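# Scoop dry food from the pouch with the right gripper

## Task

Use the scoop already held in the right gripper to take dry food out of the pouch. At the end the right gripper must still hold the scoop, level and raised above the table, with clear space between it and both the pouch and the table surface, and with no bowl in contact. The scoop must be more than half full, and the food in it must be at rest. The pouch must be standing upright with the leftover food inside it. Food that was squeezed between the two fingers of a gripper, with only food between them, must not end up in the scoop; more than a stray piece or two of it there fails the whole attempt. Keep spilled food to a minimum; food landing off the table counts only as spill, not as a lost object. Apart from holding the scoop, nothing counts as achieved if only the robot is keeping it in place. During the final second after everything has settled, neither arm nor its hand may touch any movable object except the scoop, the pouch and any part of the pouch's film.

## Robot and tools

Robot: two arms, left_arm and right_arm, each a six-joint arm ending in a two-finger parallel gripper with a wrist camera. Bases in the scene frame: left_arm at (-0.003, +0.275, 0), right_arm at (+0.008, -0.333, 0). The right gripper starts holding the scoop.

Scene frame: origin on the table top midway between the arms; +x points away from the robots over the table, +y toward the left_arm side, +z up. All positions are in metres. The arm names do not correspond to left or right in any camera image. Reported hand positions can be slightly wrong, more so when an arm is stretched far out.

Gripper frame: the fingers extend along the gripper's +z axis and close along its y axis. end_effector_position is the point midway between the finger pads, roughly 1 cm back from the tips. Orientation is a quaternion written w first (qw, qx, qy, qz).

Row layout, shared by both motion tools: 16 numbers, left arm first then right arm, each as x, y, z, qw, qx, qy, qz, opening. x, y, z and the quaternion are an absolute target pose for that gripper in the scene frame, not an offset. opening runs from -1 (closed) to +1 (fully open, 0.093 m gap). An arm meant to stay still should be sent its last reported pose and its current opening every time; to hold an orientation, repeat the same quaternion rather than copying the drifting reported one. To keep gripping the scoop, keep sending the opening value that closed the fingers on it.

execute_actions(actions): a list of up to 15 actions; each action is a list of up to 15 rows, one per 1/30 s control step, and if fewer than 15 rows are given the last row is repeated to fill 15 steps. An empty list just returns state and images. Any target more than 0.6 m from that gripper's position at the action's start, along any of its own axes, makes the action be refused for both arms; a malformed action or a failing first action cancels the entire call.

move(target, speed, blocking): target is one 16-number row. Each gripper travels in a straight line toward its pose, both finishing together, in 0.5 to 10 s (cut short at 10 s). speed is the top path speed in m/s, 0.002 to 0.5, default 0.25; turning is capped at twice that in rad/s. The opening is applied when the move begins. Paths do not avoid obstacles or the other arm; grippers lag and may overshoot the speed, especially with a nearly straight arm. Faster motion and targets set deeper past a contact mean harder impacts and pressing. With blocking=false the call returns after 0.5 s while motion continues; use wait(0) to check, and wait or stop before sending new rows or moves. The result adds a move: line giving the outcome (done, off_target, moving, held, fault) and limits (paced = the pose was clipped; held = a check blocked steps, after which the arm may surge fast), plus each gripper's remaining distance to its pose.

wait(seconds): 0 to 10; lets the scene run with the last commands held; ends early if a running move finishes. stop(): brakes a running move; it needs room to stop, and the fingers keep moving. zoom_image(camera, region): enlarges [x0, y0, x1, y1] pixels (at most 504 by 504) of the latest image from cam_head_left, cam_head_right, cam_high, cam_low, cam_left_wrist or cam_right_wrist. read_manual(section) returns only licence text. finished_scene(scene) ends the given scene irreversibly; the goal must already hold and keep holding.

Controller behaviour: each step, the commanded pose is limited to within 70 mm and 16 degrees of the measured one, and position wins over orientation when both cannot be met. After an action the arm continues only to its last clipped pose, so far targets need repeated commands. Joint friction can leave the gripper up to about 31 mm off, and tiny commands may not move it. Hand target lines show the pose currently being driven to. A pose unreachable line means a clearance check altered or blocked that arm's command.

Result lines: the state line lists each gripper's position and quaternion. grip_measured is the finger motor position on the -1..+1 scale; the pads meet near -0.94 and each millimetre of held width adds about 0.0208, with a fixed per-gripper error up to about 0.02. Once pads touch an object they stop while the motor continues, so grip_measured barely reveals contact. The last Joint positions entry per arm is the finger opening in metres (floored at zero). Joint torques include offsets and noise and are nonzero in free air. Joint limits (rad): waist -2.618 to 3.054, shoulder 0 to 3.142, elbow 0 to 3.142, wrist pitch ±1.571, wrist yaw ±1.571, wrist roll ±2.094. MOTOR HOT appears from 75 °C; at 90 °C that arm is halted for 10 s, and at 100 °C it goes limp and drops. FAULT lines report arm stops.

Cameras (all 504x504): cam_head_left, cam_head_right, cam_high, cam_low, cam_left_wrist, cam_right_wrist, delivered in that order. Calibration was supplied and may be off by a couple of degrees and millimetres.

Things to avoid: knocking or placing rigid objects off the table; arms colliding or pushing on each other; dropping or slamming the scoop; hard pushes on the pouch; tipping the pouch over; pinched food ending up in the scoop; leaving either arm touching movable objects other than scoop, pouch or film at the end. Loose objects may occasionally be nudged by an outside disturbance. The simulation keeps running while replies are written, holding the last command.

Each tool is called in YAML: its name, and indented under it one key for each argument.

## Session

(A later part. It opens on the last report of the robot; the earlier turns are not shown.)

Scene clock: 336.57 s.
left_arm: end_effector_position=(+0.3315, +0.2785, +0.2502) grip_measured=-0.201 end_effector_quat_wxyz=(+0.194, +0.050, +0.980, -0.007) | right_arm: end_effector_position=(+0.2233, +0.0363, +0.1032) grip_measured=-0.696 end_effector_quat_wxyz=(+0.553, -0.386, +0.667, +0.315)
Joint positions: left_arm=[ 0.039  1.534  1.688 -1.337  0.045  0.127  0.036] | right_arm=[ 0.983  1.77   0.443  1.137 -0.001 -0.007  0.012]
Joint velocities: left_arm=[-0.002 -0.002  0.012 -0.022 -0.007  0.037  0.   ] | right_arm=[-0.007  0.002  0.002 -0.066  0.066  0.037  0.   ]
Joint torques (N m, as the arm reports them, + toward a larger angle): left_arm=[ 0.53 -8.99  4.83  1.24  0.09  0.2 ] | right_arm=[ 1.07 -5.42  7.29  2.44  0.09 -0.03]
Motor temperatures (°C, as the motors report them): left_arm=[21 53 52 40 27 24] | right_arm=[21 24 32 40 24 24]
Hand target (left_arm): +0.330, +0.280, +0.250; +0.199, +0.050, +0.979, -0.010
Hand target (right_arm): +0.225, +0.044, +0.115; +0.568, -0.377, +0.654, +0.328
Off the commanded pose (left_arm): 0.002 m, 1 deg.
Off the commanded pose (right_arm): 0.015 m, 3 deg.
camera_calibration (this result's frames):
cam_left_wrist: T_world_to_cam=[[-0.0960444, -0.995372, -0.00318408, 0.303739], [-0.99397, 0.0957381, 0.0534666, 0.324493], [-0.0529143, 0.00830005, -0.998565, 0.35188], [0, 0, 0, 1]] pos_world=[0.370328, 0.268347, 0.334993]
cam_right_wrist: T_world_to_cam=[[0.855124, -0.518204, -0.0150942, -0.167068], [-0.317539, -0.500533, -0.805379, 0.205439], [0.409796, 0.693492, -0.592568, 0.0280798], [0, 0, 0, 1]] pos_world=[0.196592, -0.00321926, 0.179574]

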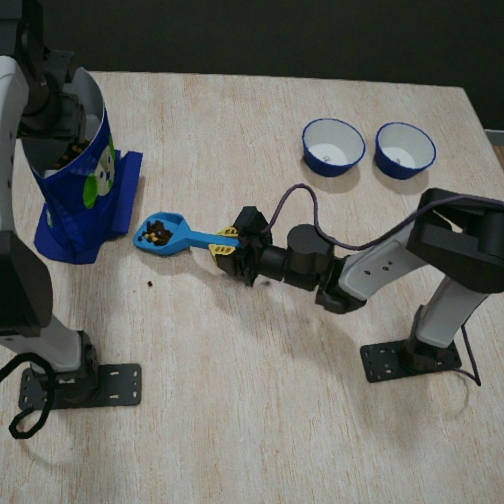

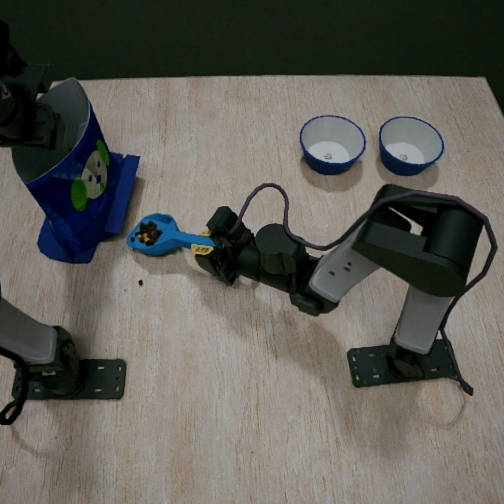

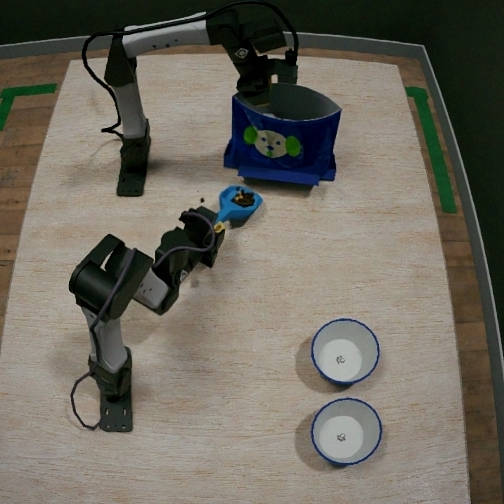

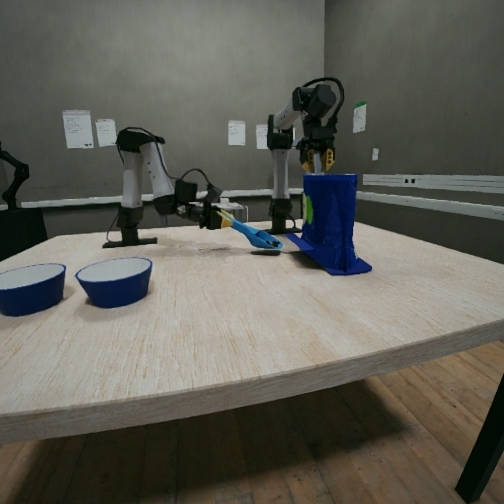

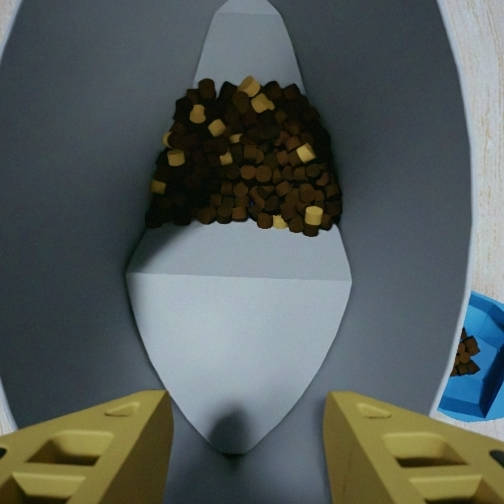

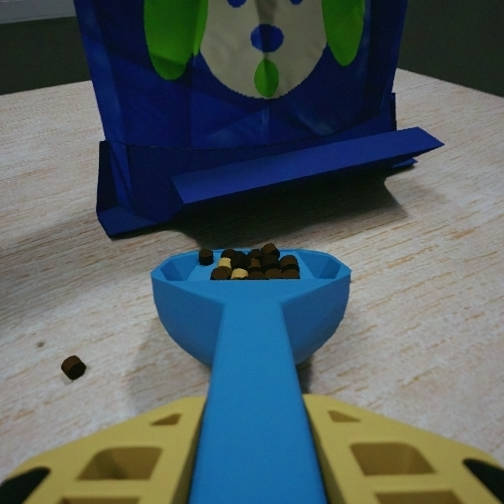

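move:
  target: [0.355,0.337,0.27,0.2,0.05,0.98,-0.01,0.1, 0.225,0.045,0.115,0.568,-0.377,0.654,0.328,-1]
  speed: 0.1

move:
  target: [0.355,0.337,0.20,0.2,0.05,0.98,-0.01,0.1, 0.245,0.075,0.115,0.568,-0.377,0.654,0.328,-1]
  speed: 0.08

Scene clock: 344.83 s.
left_arm: end_effector_position=(+0.3554, +0.3357, +0.2725) grip_measured=+0.099 end_effector_quat_wxyz=(+0.209, +0.048, +0.977, -0.007) | right_arm: end_effector_position=(+0.2233, +0.0363, +0.1031) grip_measured=-0.696 end_effector_quat_wxyz=(+0.553, -0.386, +0.667, +0.315)
Joint positions: left_arm=[ 0.23   1.667  1.912 -1.412  0.123  0.297  0.05 ] | right_arm=[ 0.983  1.77   0.443  1.137 -0.001 -0.007  0.012]
Joint velocities: left_arm=[-0.012 -0.002 -0.012  0.007 -0.037  0.066 -0.001] | right_arm=[-0.007  0.007 -0.002 -0.007 -0.022  0.022  0.002]
Joint torques (N m, as the arm reports them, + toward a larger angle): left_arm=[ 0.39 -7.09  7.35  1.    0.14  0.2 ] | right_arm=[ 1.04 -5.45  7.33  2.45  0.09 -0.03]
Motor temperatures (°C, as the motors report them): left_arm=[21 50 50 39 27 24] | right_arm=[21 24 33 41 24 24]
Hand target (left_arm): +0.356, +0.337, +0.270; +0.202, +0.049, +0.978, -0.013
Hand target (right_arm): +0.225, +0.044, +0.115; +0.568, -0.377, +0.654, +0.328
Off the commanded pose (left_arm): 0.003 m, 1 deg.
Off the commanded pose (right_arm): 0.015 m, 3 deg.
move: off_target (right_arm)
camera_calibration (this result's frames):
cam_left_wrist: T_world_to_cam=[[-0.0909096, -0.995852, -0.00390188, 0.361564], [-0.99562, 0.0908013, 0.02225, 0.352399], [-0.0218034, 0.00590752, -0.999745, 0.364937], [0, 0, 0, 1]] pos_world=[0.391682, 0.32591, 0.358414]
cam_right_wrist: T_world_to_cam=[[0.855121, -0.518209, -0.0150883, -0.16707], [-0.317694, -0.500798, -0.805153, 0.205377], [0.409682, 0.693297, -0.592875, 0.0281043], [0, 0, 0, 1]] pos_world=[0.196598, -0.0032092, 0.179501]

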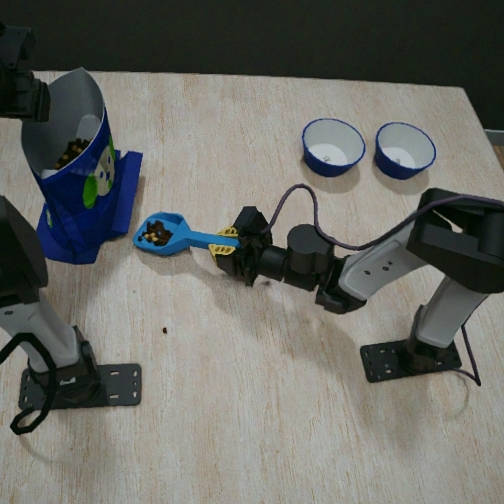

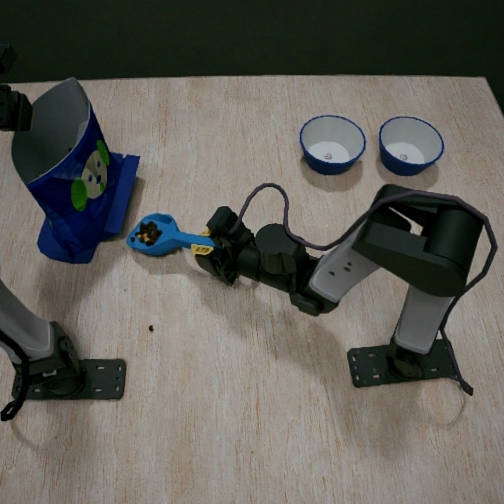

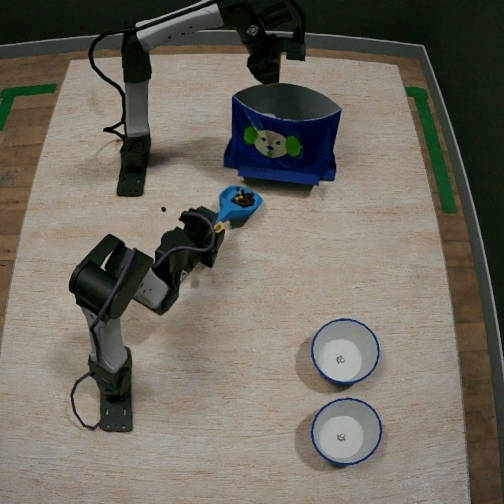

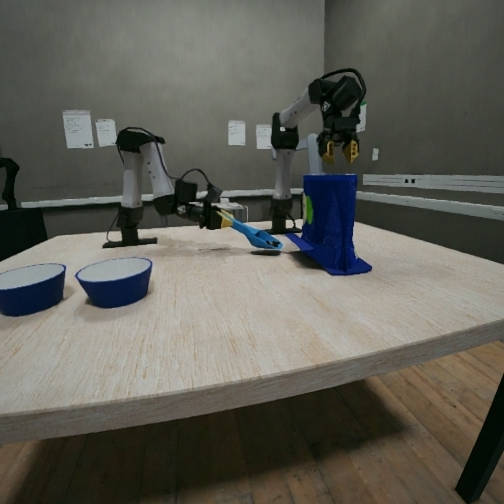

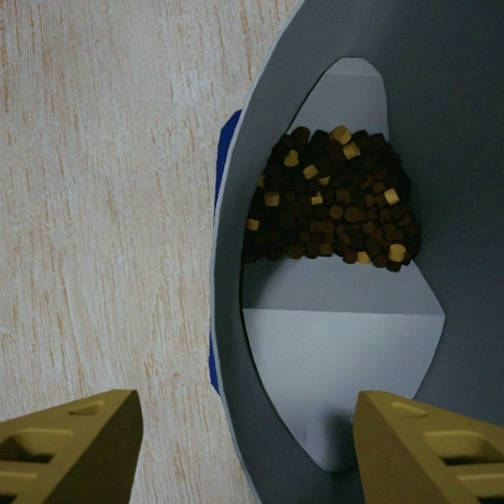

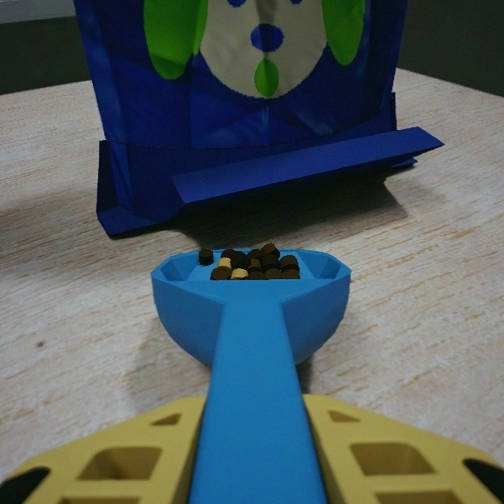

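Scene clock: 346.30 s.
left_arm: end_effector_position=(+0.3548, +0.3355, +0.1956) grip_measured=+0.099 end_effector_quat_wxyz=(+0.188, +0.048, +0.981, -0.012) | right_arm: end_effector_position=(+0.2420, +0.0683, +0.1063) grip_measured=-0.696 end_effector_quat_wxyz=(+0.558, -0.384, +0.663, +0.318)
Joint positions: left_arm=[ 0.23   1.608  1.543 -1.148  0.123  0.3    0.05 ] | right_arm=[ 0.983  1.87   0.592  1.104 -0.001 -0.007  0.012]
Joint velocities: left_arm=[ 0.002 -0.007  0.012 -0.051  0.007 -0.022 -0.   ] | right_arm=[ 0.007 -0.007 -0.012 -0.037 -0.037 -0.066 -0.   ]
Joint torques (N m, as the arm reports them, + toward a larger angle): left_arm=[  0.24 -11.05   5.51   1.16   0.07   0.2 ] | right_arm=[ 0.27 -6.96  7.56  2.29  0.03 -0.06]
Motor temperatures (°C, as the motors report them): left_arm=[21 50 49 39 27 24] | right_arm=[21 25 33 41 24 24]
Hand target (left_arm): +0.353, +0.337, +0.200; +0.199, +0.050, +0.979, -0.010
Hand target (right_arm): +0.245, +0.074, +0.115; +0.568, -0.377, +0.654, +0.328
Off the commanded pose (left_arm): 0.005 m, 1 deg.
Off the commanded pose (right_arm): 0.011 m, 2 deg.
move: off_target (right_arm)
camera_calibration (this result's frames):
cam_left_wrist: T_world_to_cam=[[-0.0935836, -0.995567, 0.00944054, 0.359296], [-0.993354, 0.0940054, 0.0664094, 0.342946], [-0.0670025, -0.00316297, -0.997748, 0.306795], [0, 0, 0, 1]] pos_world=[0.394847, 0.326435, 0.279937]
cam_right_wrist: T_world_to_cam=[[0.855241, -0.518004, -0.0153285, -0.166465], [-0.311299, -0.489867, -0.814324, 0.228616], [0.414314, 0.701215, -0.580208, -0.00289423], [0, 0, 0, 1]] pos_world=[0.214735, 0.0277914, 0.181937]

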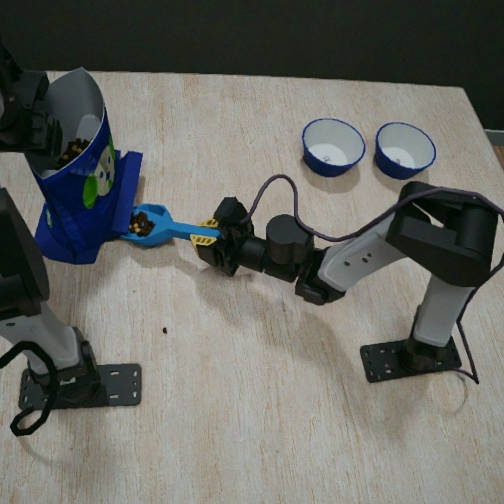

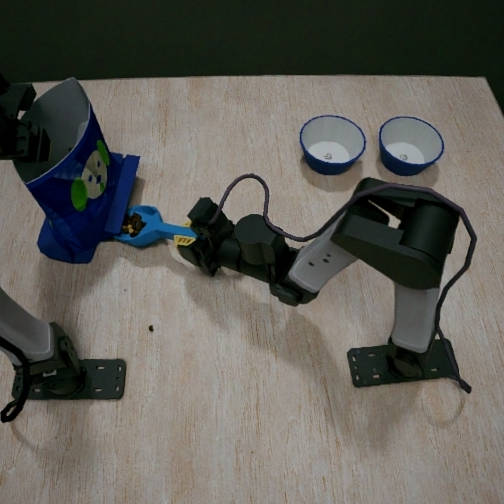

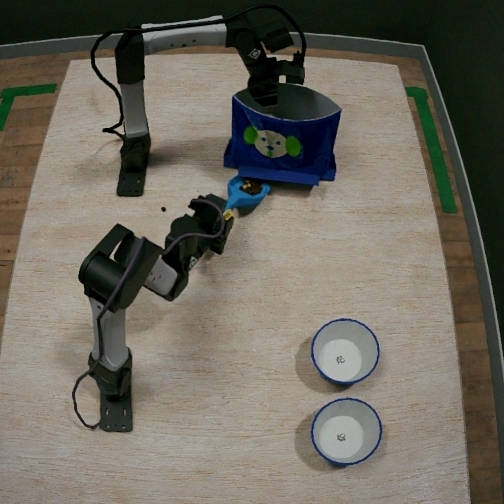

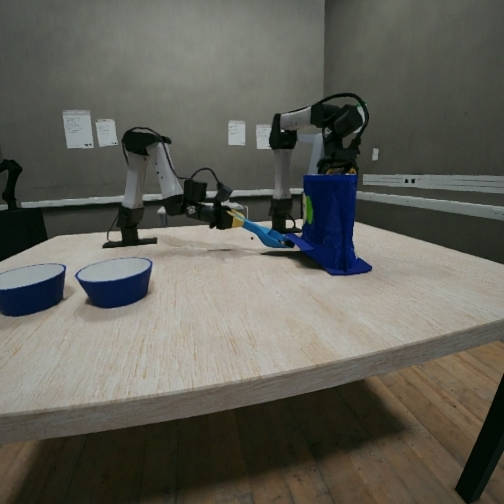

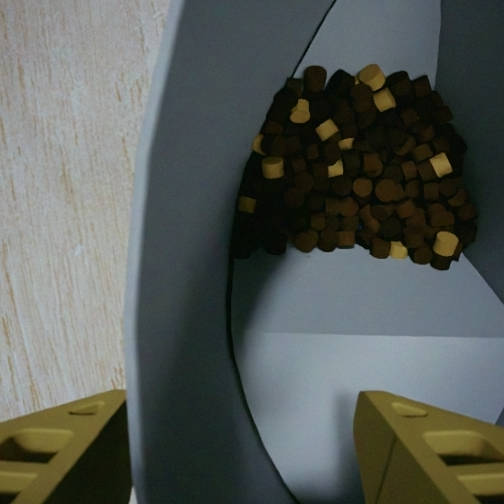

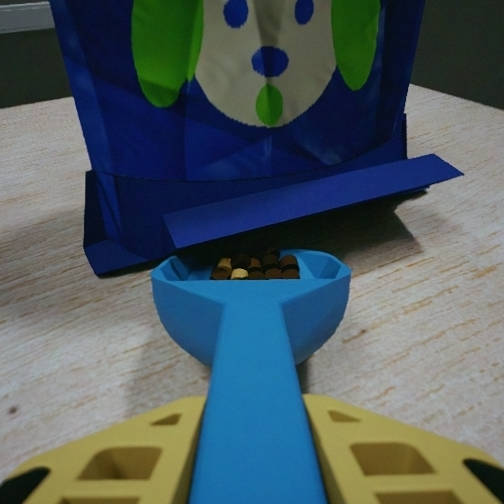

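execute_actions:
  actions:
    - [[0.355,0.34,0.20,0.2,0.05,0.98,-0.01,-1, 0.215,0.03,0.12,0.568,-0.377,0.654,0.328,-1]]
    - [[0.355,0.34,0.20,0.2,0.05,0.98,-0.01,-1, 0.215,0.03,0.15,0.568,-0.377,0.654,0.328,-1]]
    - [[0.355,0.34,0.20,0.2,0.05,0.98,-0.01,-1, 0.235,0.06,0.15,0.568,-0.377,0.654,0.328,-1]]
    - [[0.355,0.34,0.20,0.2,0.05,0.98,-0.01,-1, 0.25,0.085,0.145,0.568,-0.377,0.654,0.328,-1]]
    - [[0.355,0.34,0.20,0.2,0.05,0.98,-0.01,-1, 0.25,0.085,0.145,0.568,-0.377,0.654,0.328,-1]]

Scene clock: 355.37 s.
left_arm: end_effector_position=(+0.3550, +0.3376, +0.1958) grip_measured=-0.983 end_effector_quat_wxyz=(+0.189, +0.048, +0.981, -0.011) | right_arm: end_effector_position=(+0.2468, +0.0802, +0.1393) grip_measured=-0.696 end_effector_quat_wxyz=(+0.562, -0.383, +0.659, +0.321)
Joint positions: left_arm=[ 0.235  1.608  1.543 -1.145  0.123  0.307  0.   ] | right_arm=[ 0.987  1.784  0.672  0.949  0.001 -0.007  0.012]
Joint velocities: left_arm=[-0.012 -0.012 -0.017 -0.007 -0.066 -0.051  0.   ] | right_arm=[-0.012 -0.007 -0.012  0.051 -0.051 -0.066 -0.001]
Joint torques (N m, as the arm reports them, + toward a larger angle): left_arm=[  0.51 -10.19   6.29   1.16   0.11   0.22] | right_arm=[ 0.09 -6.86  8.21  2.23  0.04 -0.05]
Motor temperatures (°C, as the motors report them): left_arm=[21 49 48 38 26 24] | right_arm=[21 26 33 42 24 24]
Hand target (left_arm): +0.355, +0.340, +0.200; +0.200, +0.050, +0.979, -0.010
Hand target (right_arm): +0.250, +0.085, +0.145; +0.568, -0.377, +0.654, +0.328
Off the commanded pose (left_arm): 0.005 m, 1 deg.
Off the commanded pose (right_arm): 0.008 m, 1 deg.
camera_calibration (this result's frames):
cam_left_wrist: T_world_to_cam=[[-0.0942862, -0.995526, 0.00619432, 0.36223], [-0.993477, 0.0944894, 0.0638434, 0.343376], [-0.0641431, -0.000134352, -0.997941, 0.305045], [0, 0, 0, 1]] pos_world=[0.394856, 0.328205, 0.280251]
cam_right_wrist: T_world_to_cam=[[0.856886, -0.515269, -0.0156367, -0.164421], [-0.305056, -0.482387, -0.821123, 0.261586], [0.415556, 0.708379, -0.570537, 0.00362983], [0, 0, 0, 1]] pos_world=[0.21918, 0.0388935, 0.214294]

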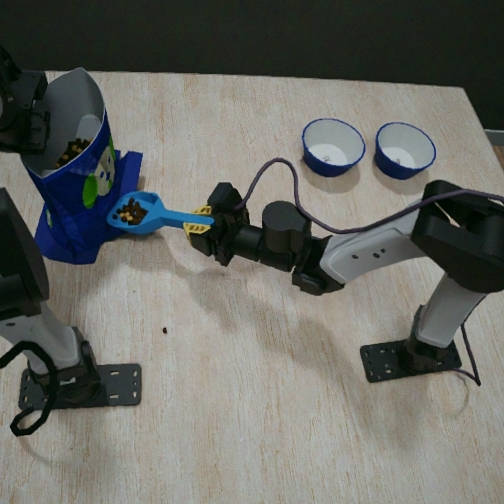

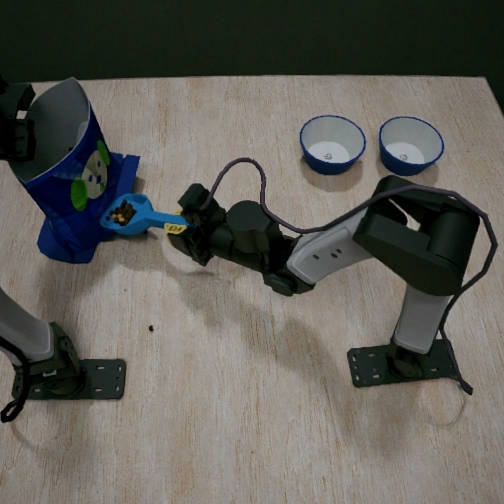

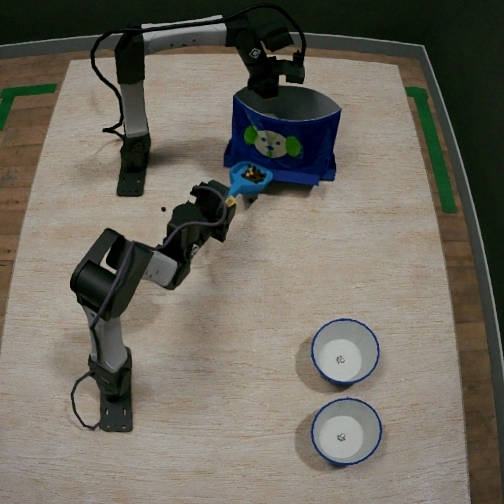

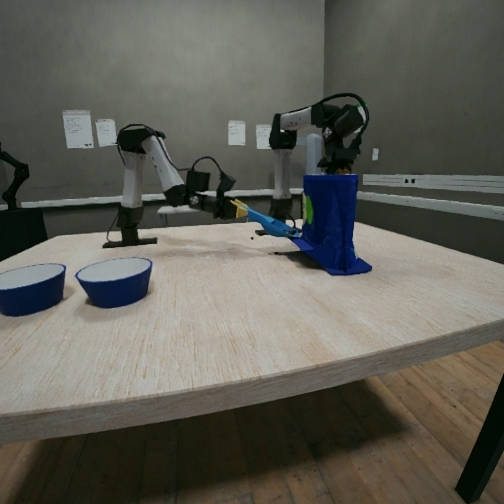

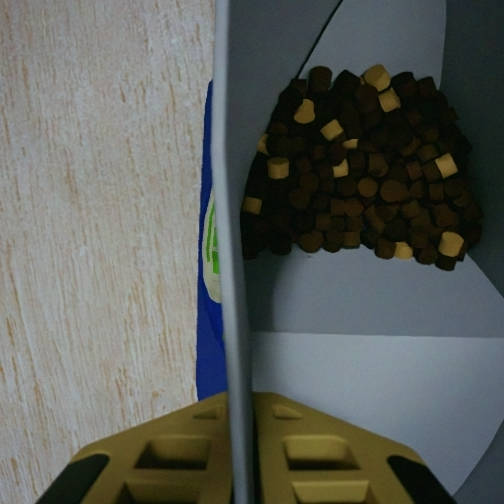

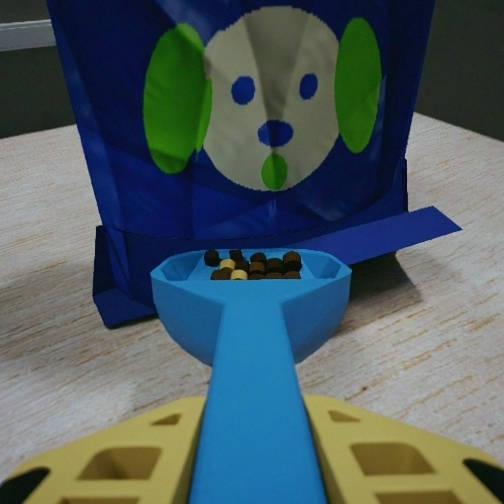

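move:
  target: [0.345,0.20,0.275,0.2,0.05,0.98,-0.01,-1, 0.25,0.085,0.13,0.568,-0.377,0.654,0.328,-1]
  speed: 0.04

Scene clock: 363.40 s.
left_arm: end_effector_position=(+0.3443, +0.2277, +0.2243) grip_measured=-0.983 end_effector_quat_wxyz=(+0.124, +0.048, +0.990, +0.048) | right_arm: end_effector_position=(+0.2451, +0.0830, +0.1212) grip_measured=-0.696 end_effector_quat_wxyz=(+0.547, -0.390, +0.666, +0.323)
Joint positions: left_arm=[-0.193  1.709  1.807 -1.435 -0.13  -0.084  0.   ] | right_arm=[ 0.987  1.833  0.672  0.967 -0.016  0.001  0.012]
Joint velocities: left_arm=[-0.002  0.002 -0.007 -0.037  0.007 -0.022  0.   ] | right_arm=[ 0.002 -0.012 -0.007 -0.022 -0.007 -0.066 -0.   ]
Joint torques (N m, as the arm reports them, + toward a larger angle): left_arm=[ -2.56 -16.11  12.65   0.83   0.57  -0.06] | right_arm=[ 0.07 -6.68  6.7   2.66  0.18 -0.11]
Motor temperatures (°C, as the motors report them): left_arm=[21 48 48 37 26 24] | right_arm=[21 27 33 42 24 24]
Hand target (left_arm): +0.341, +0.203, +0.273; +0.197, +0.055, +0.979, -0.003
Hand target (right_arm): +0.250, +0.085, +0.130; +0.567, -0.377, +0.655, +0.328
Off the commanded pose (left_arm): 0.058 m, 11 deg.
Off the commanded pose (right_arm): 0.010 m, 3 deg.
move: off_target (left_arm, right_arm)
camera_calibration (this result's frames):
cam_left_wrist: T_world_to_cam=[[-0.0788912, -0.991427, -0.104162, 0.270119], [-0.978847, 0.0572538, 0.19642, 0.314984], [-0.188772, 0.117454, -0.974972, 0.343678], [0, 0, 0, 1]] pos_world=[0.394508, 0.209402, 0.301343]
cam_right_wrist: T_world_to_cam=[[0.864102, -0.502654, -0.0258305, -0.163432], [-0.317382, -0.504335, -0.803066, 0.250242], [0.390637, 0.702129, -0.59533, 0.00163877], [0, 0, 0, 1]] pos_world=[0.220004, 0.0429052, 0.197715]

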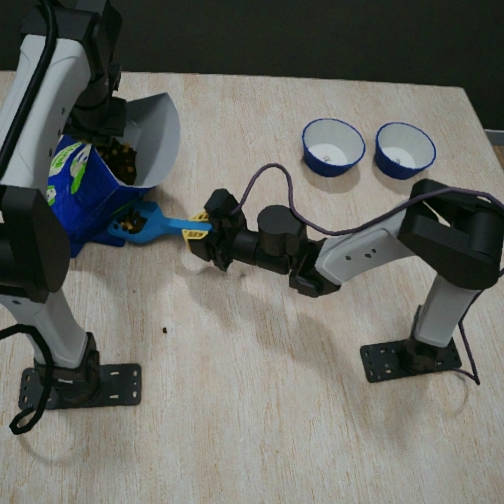

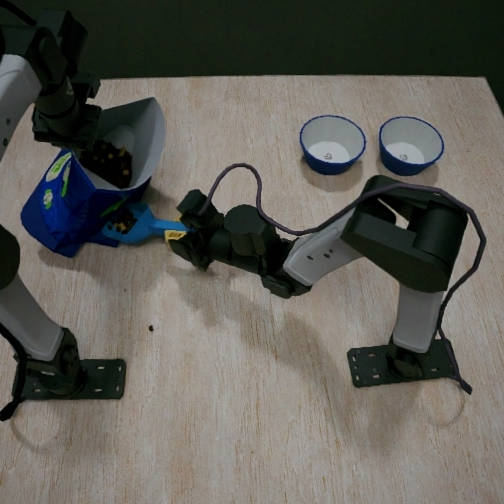

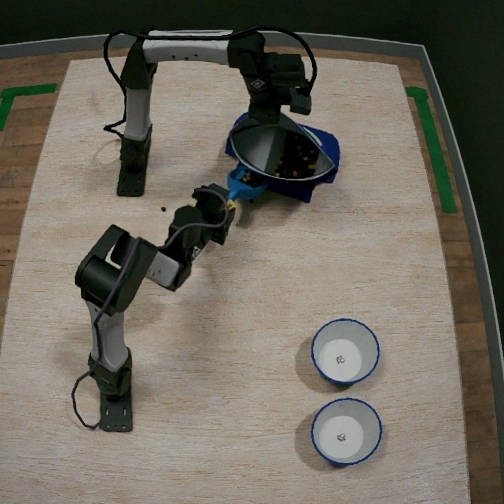

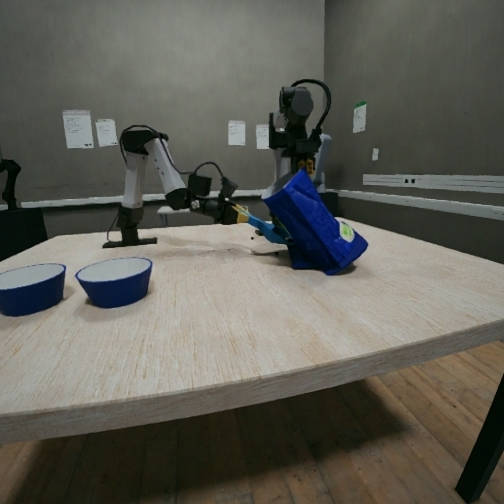

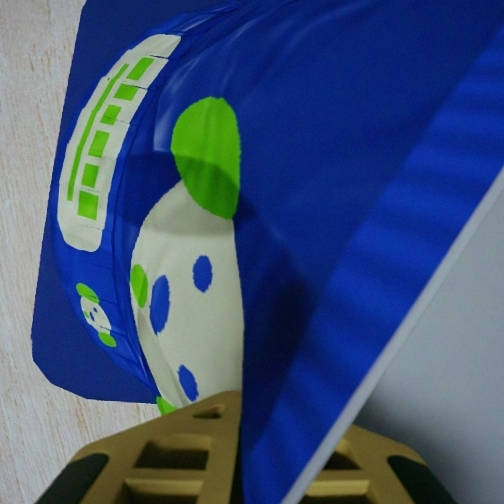

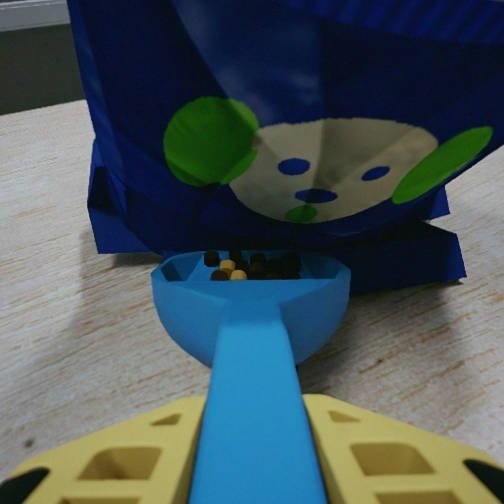

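move:
  target: [0.32,0.14,0.245,0.2,0.05,0.98,-0.01,-1, 0.235,0.06,0.118,0.568,-0.377,0.654,0.328,-1]
  speed: 0.04

Scene clock: 368.60 s.
left_arm: end_effector_position=(+0.3203, +0.1813, +0.2102) grip_measured=-0.984 end_effector_quat_wxyz=(+0.134, +0.041, +0.987, +0.082) | right_arm: end_effector_position=(+0.2331, +0.0584, +0.1049) grip_measured=-0.696 end_effector_quat_wxyz=(+0.553, -0.385, +0.666, +0.321)
Joint positions: left_arm=[-0.4    1.664  1.69  -1.4   -0.249 -0.297  0.   ] | right_arm=[ 0.987  1.833  0.54   1.109 -0.005  0.001  0.012]
Joint velocities: left_arm=[-0.002 -0.007 -0.027 -0.022 -0.051 -0.051  0.   ] | right_arm=[ 0.002 -0.002  0.007  0.037 -0.007 -0.051 -0.   ]
Joint torques (N m, as the arm reports them, + toward a larger angle): left_arm=[ -3.64 -16.24   8.69   1.3    0.84  -0.01] | right_arm=[ 0.34 -8.19  6.02  2.35  0.09 -0.11]
Motor temperatures (°C, as the motors report them): left_arm=[21 49 49 37 26 24] | right_arm=[21 28 33 43 24 24]
Hand target (left_arm): +0.317, +0.144, +0.246; +0.195, +0.056, +0.979, -0.005
Hand target (right_arm): +0.235, +0.060, +0.118; +0.568, -0.377, +0.654, +0.327
Off the commanded pose (left_arm): 0.054 m, 13 deg.
Off the commanded pose (right_arm): 0.013 m, 3 deg.
move: off_target (left_arm, right_arm)
camera_calibration (this result's frames):
cam_left_wrist: T_world_to_cam=[[-0.0535832, -0.983779, -0.171193, 0.225387], [-0.984346, 0.0232116, 0.174711, 0.309447], [-0.167903, 0.177875, -0.969623, 0.312131], [0, 0, 0, 1]] pos_world=[0.369088, 0.159028, 0.287171]
cam_right_wrist: T_world_to_cam=[[0.858601, -0.512111, -0.0233788, -0.164258], [-0.317509, -0.49542, -0.808546, 0.221025], [0.402483, 0.701642, -0.587968, 0.0105096], [0, 0, 0, 1]] pos_world=[0.20698, 0.0180077, 0.181048]

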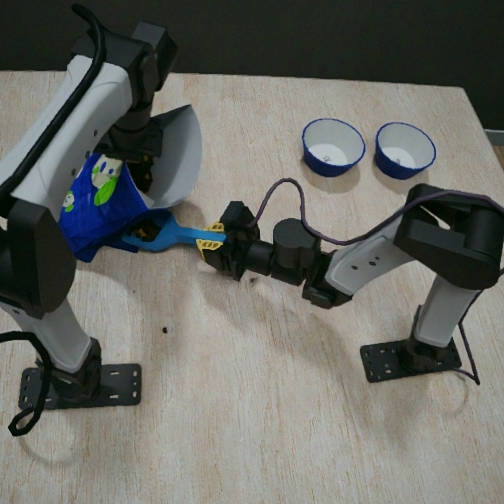

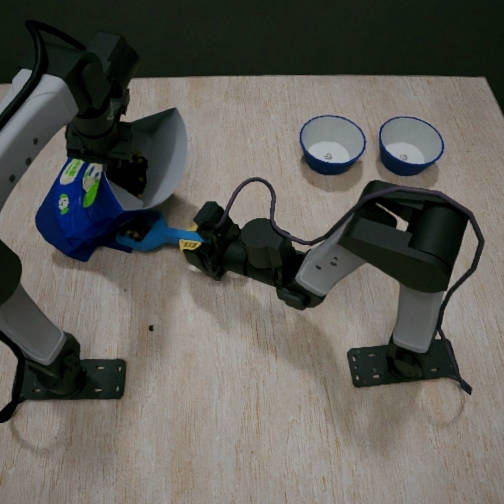

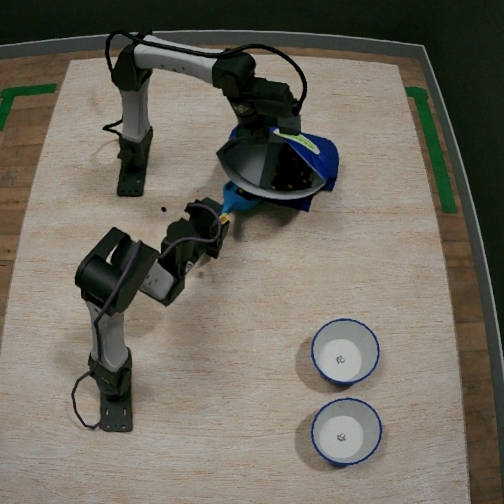

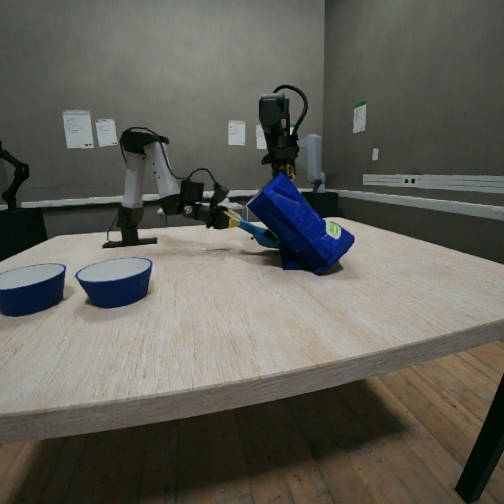

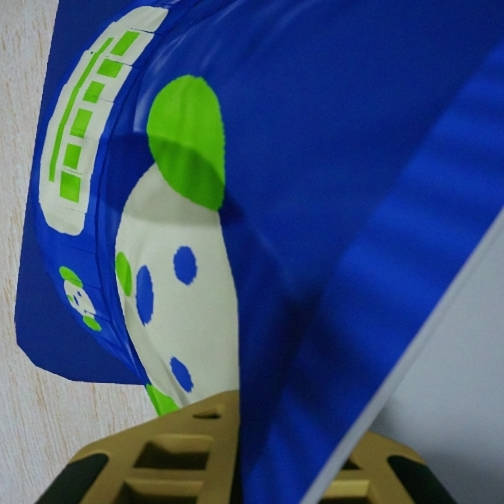

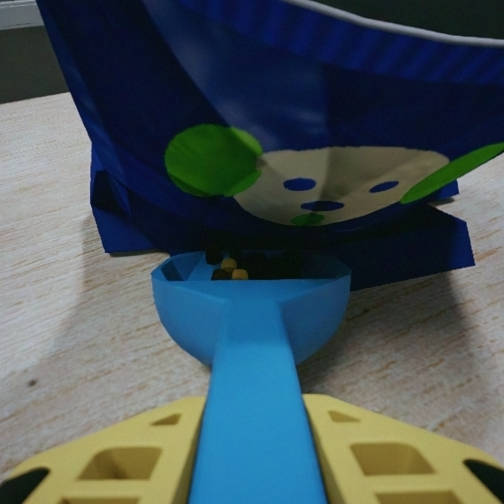

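move:
  target: [0.32,0.17,0.22,0.2,0.05,0.98,-0.01,-1, 0.17,-0.06,0.14,0.62,-0.34,0.61,0.36,-1]
  speed: 0.06

Scene clock: 374.33 s.
left_arm: end_effector_position=(+0.3164, +0.1860, +0.2030) grip_measured=-0.984 end_effector_quat_wxyz=(+0.163, +0.044, +0.985, +0.040) | right_arm: end_effector_position=(+0.1704, -0.0518, +0.1286) grip_measured=-0.696 end_effector_quat_wxyz=(+0.604, -0.355, +0.622, +0.351)
Joint positions: left_arm=[-0.355  1.556  1.537 -1.263 -0.176 -0.245  0.   ] | right_arm=[0.987 1.549 0.012 1.512 0.001 0.008 0.012]
Joint velocities: left_arm=[-0.002  0.012 -0.002 -0.037  0.007  0.022  0.   ] | right_arm=[-0.017 -0.012 -0.012 -0.007 -0.022 -0.007  0.   ]
Joint torques (N m, as the arm reports them, + toward a larger angle): left_arm=[ -0.39 -12.07   6.71   1.4    0.53   0.18] | right_arm=[-0.14 -4.85  3.25  2.34  0.11 -0.02]
Motor temperatures (°C, as the motors report them): left_arm=[21 50 49 37 27 24] | right_arm=[21 29 32 43 24 24]
Hand target (left_arm): +0.320, +0.170, +0.220; +0.198, +0.052, +0.979, -0.009
Hand target (right_arm): +0.171, -0.056, +0.139; +0.617, -0.341, +0.613, +0.357
Off the commanded pose (left_arm): 0.024 m, 7 deg.
Off the commanded pose (right_arm): 0.014 m, 3 deg.
joint sent to its limit (right arm) — the command would take joint 3 (elbow) past its lower limit, so that joint was sent only as far as its limit.
move: off_target (left_arm, right_arm)
camera_calibration (this result's frames):
cam_left_wrist: T_world_to_cam=[[-0.0683139, -0.993547, -0.0905384, 0.218697], [-0.991266, 0.057335, 0.11876, 0.313909], [-0.112803, 0.0978606, -0.988787, 0.305042], [0, 0, 0, 1]] pos_world=[0.360517, 0.169436, 0.284142]
cam_right_wrist: T_world_to_cam=[[0.857351, -0.513721, -0.0322518, -0.165048], [-0.257154, -0.373202, -0.891399, 0.172406], [0.445894, 0.772535, -0.452071, 0.105694], [0, 0, 0, 1]] pos_world=[0.13871, -0.102099, 0.196141]

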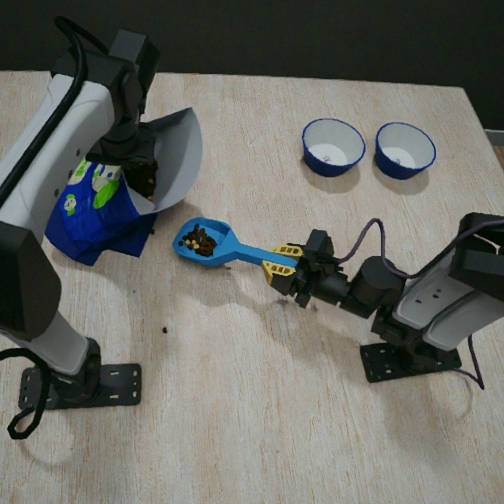

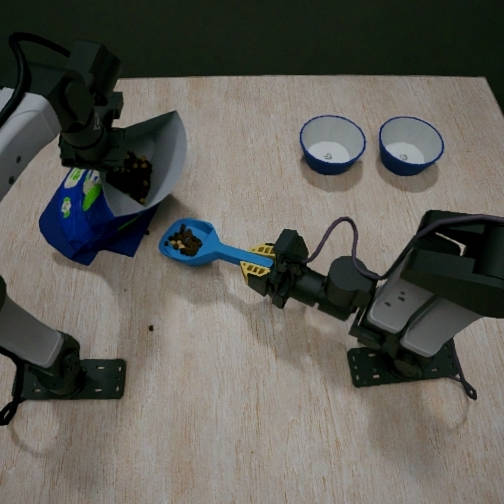

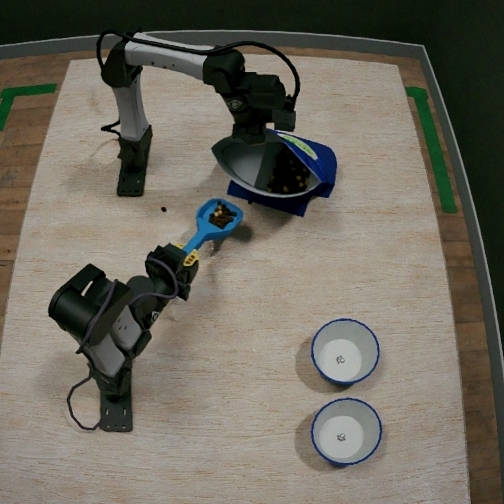

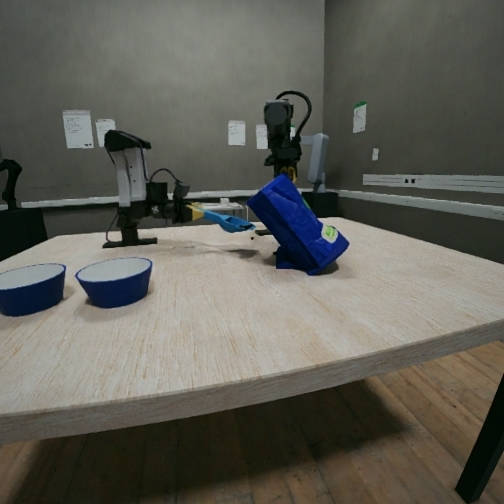

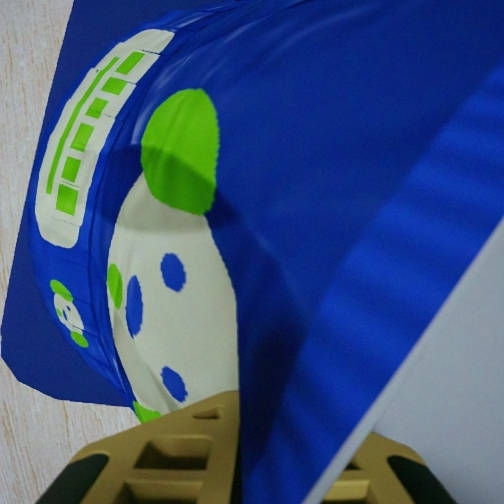

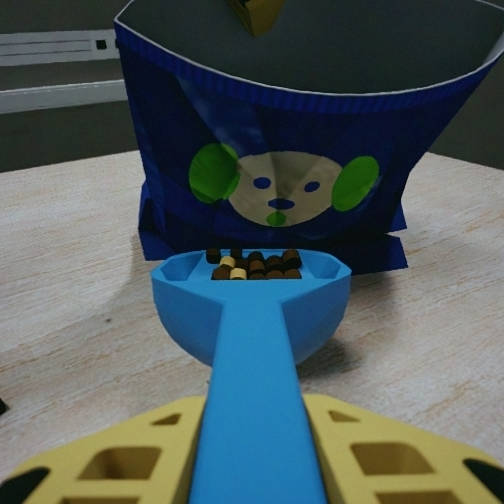

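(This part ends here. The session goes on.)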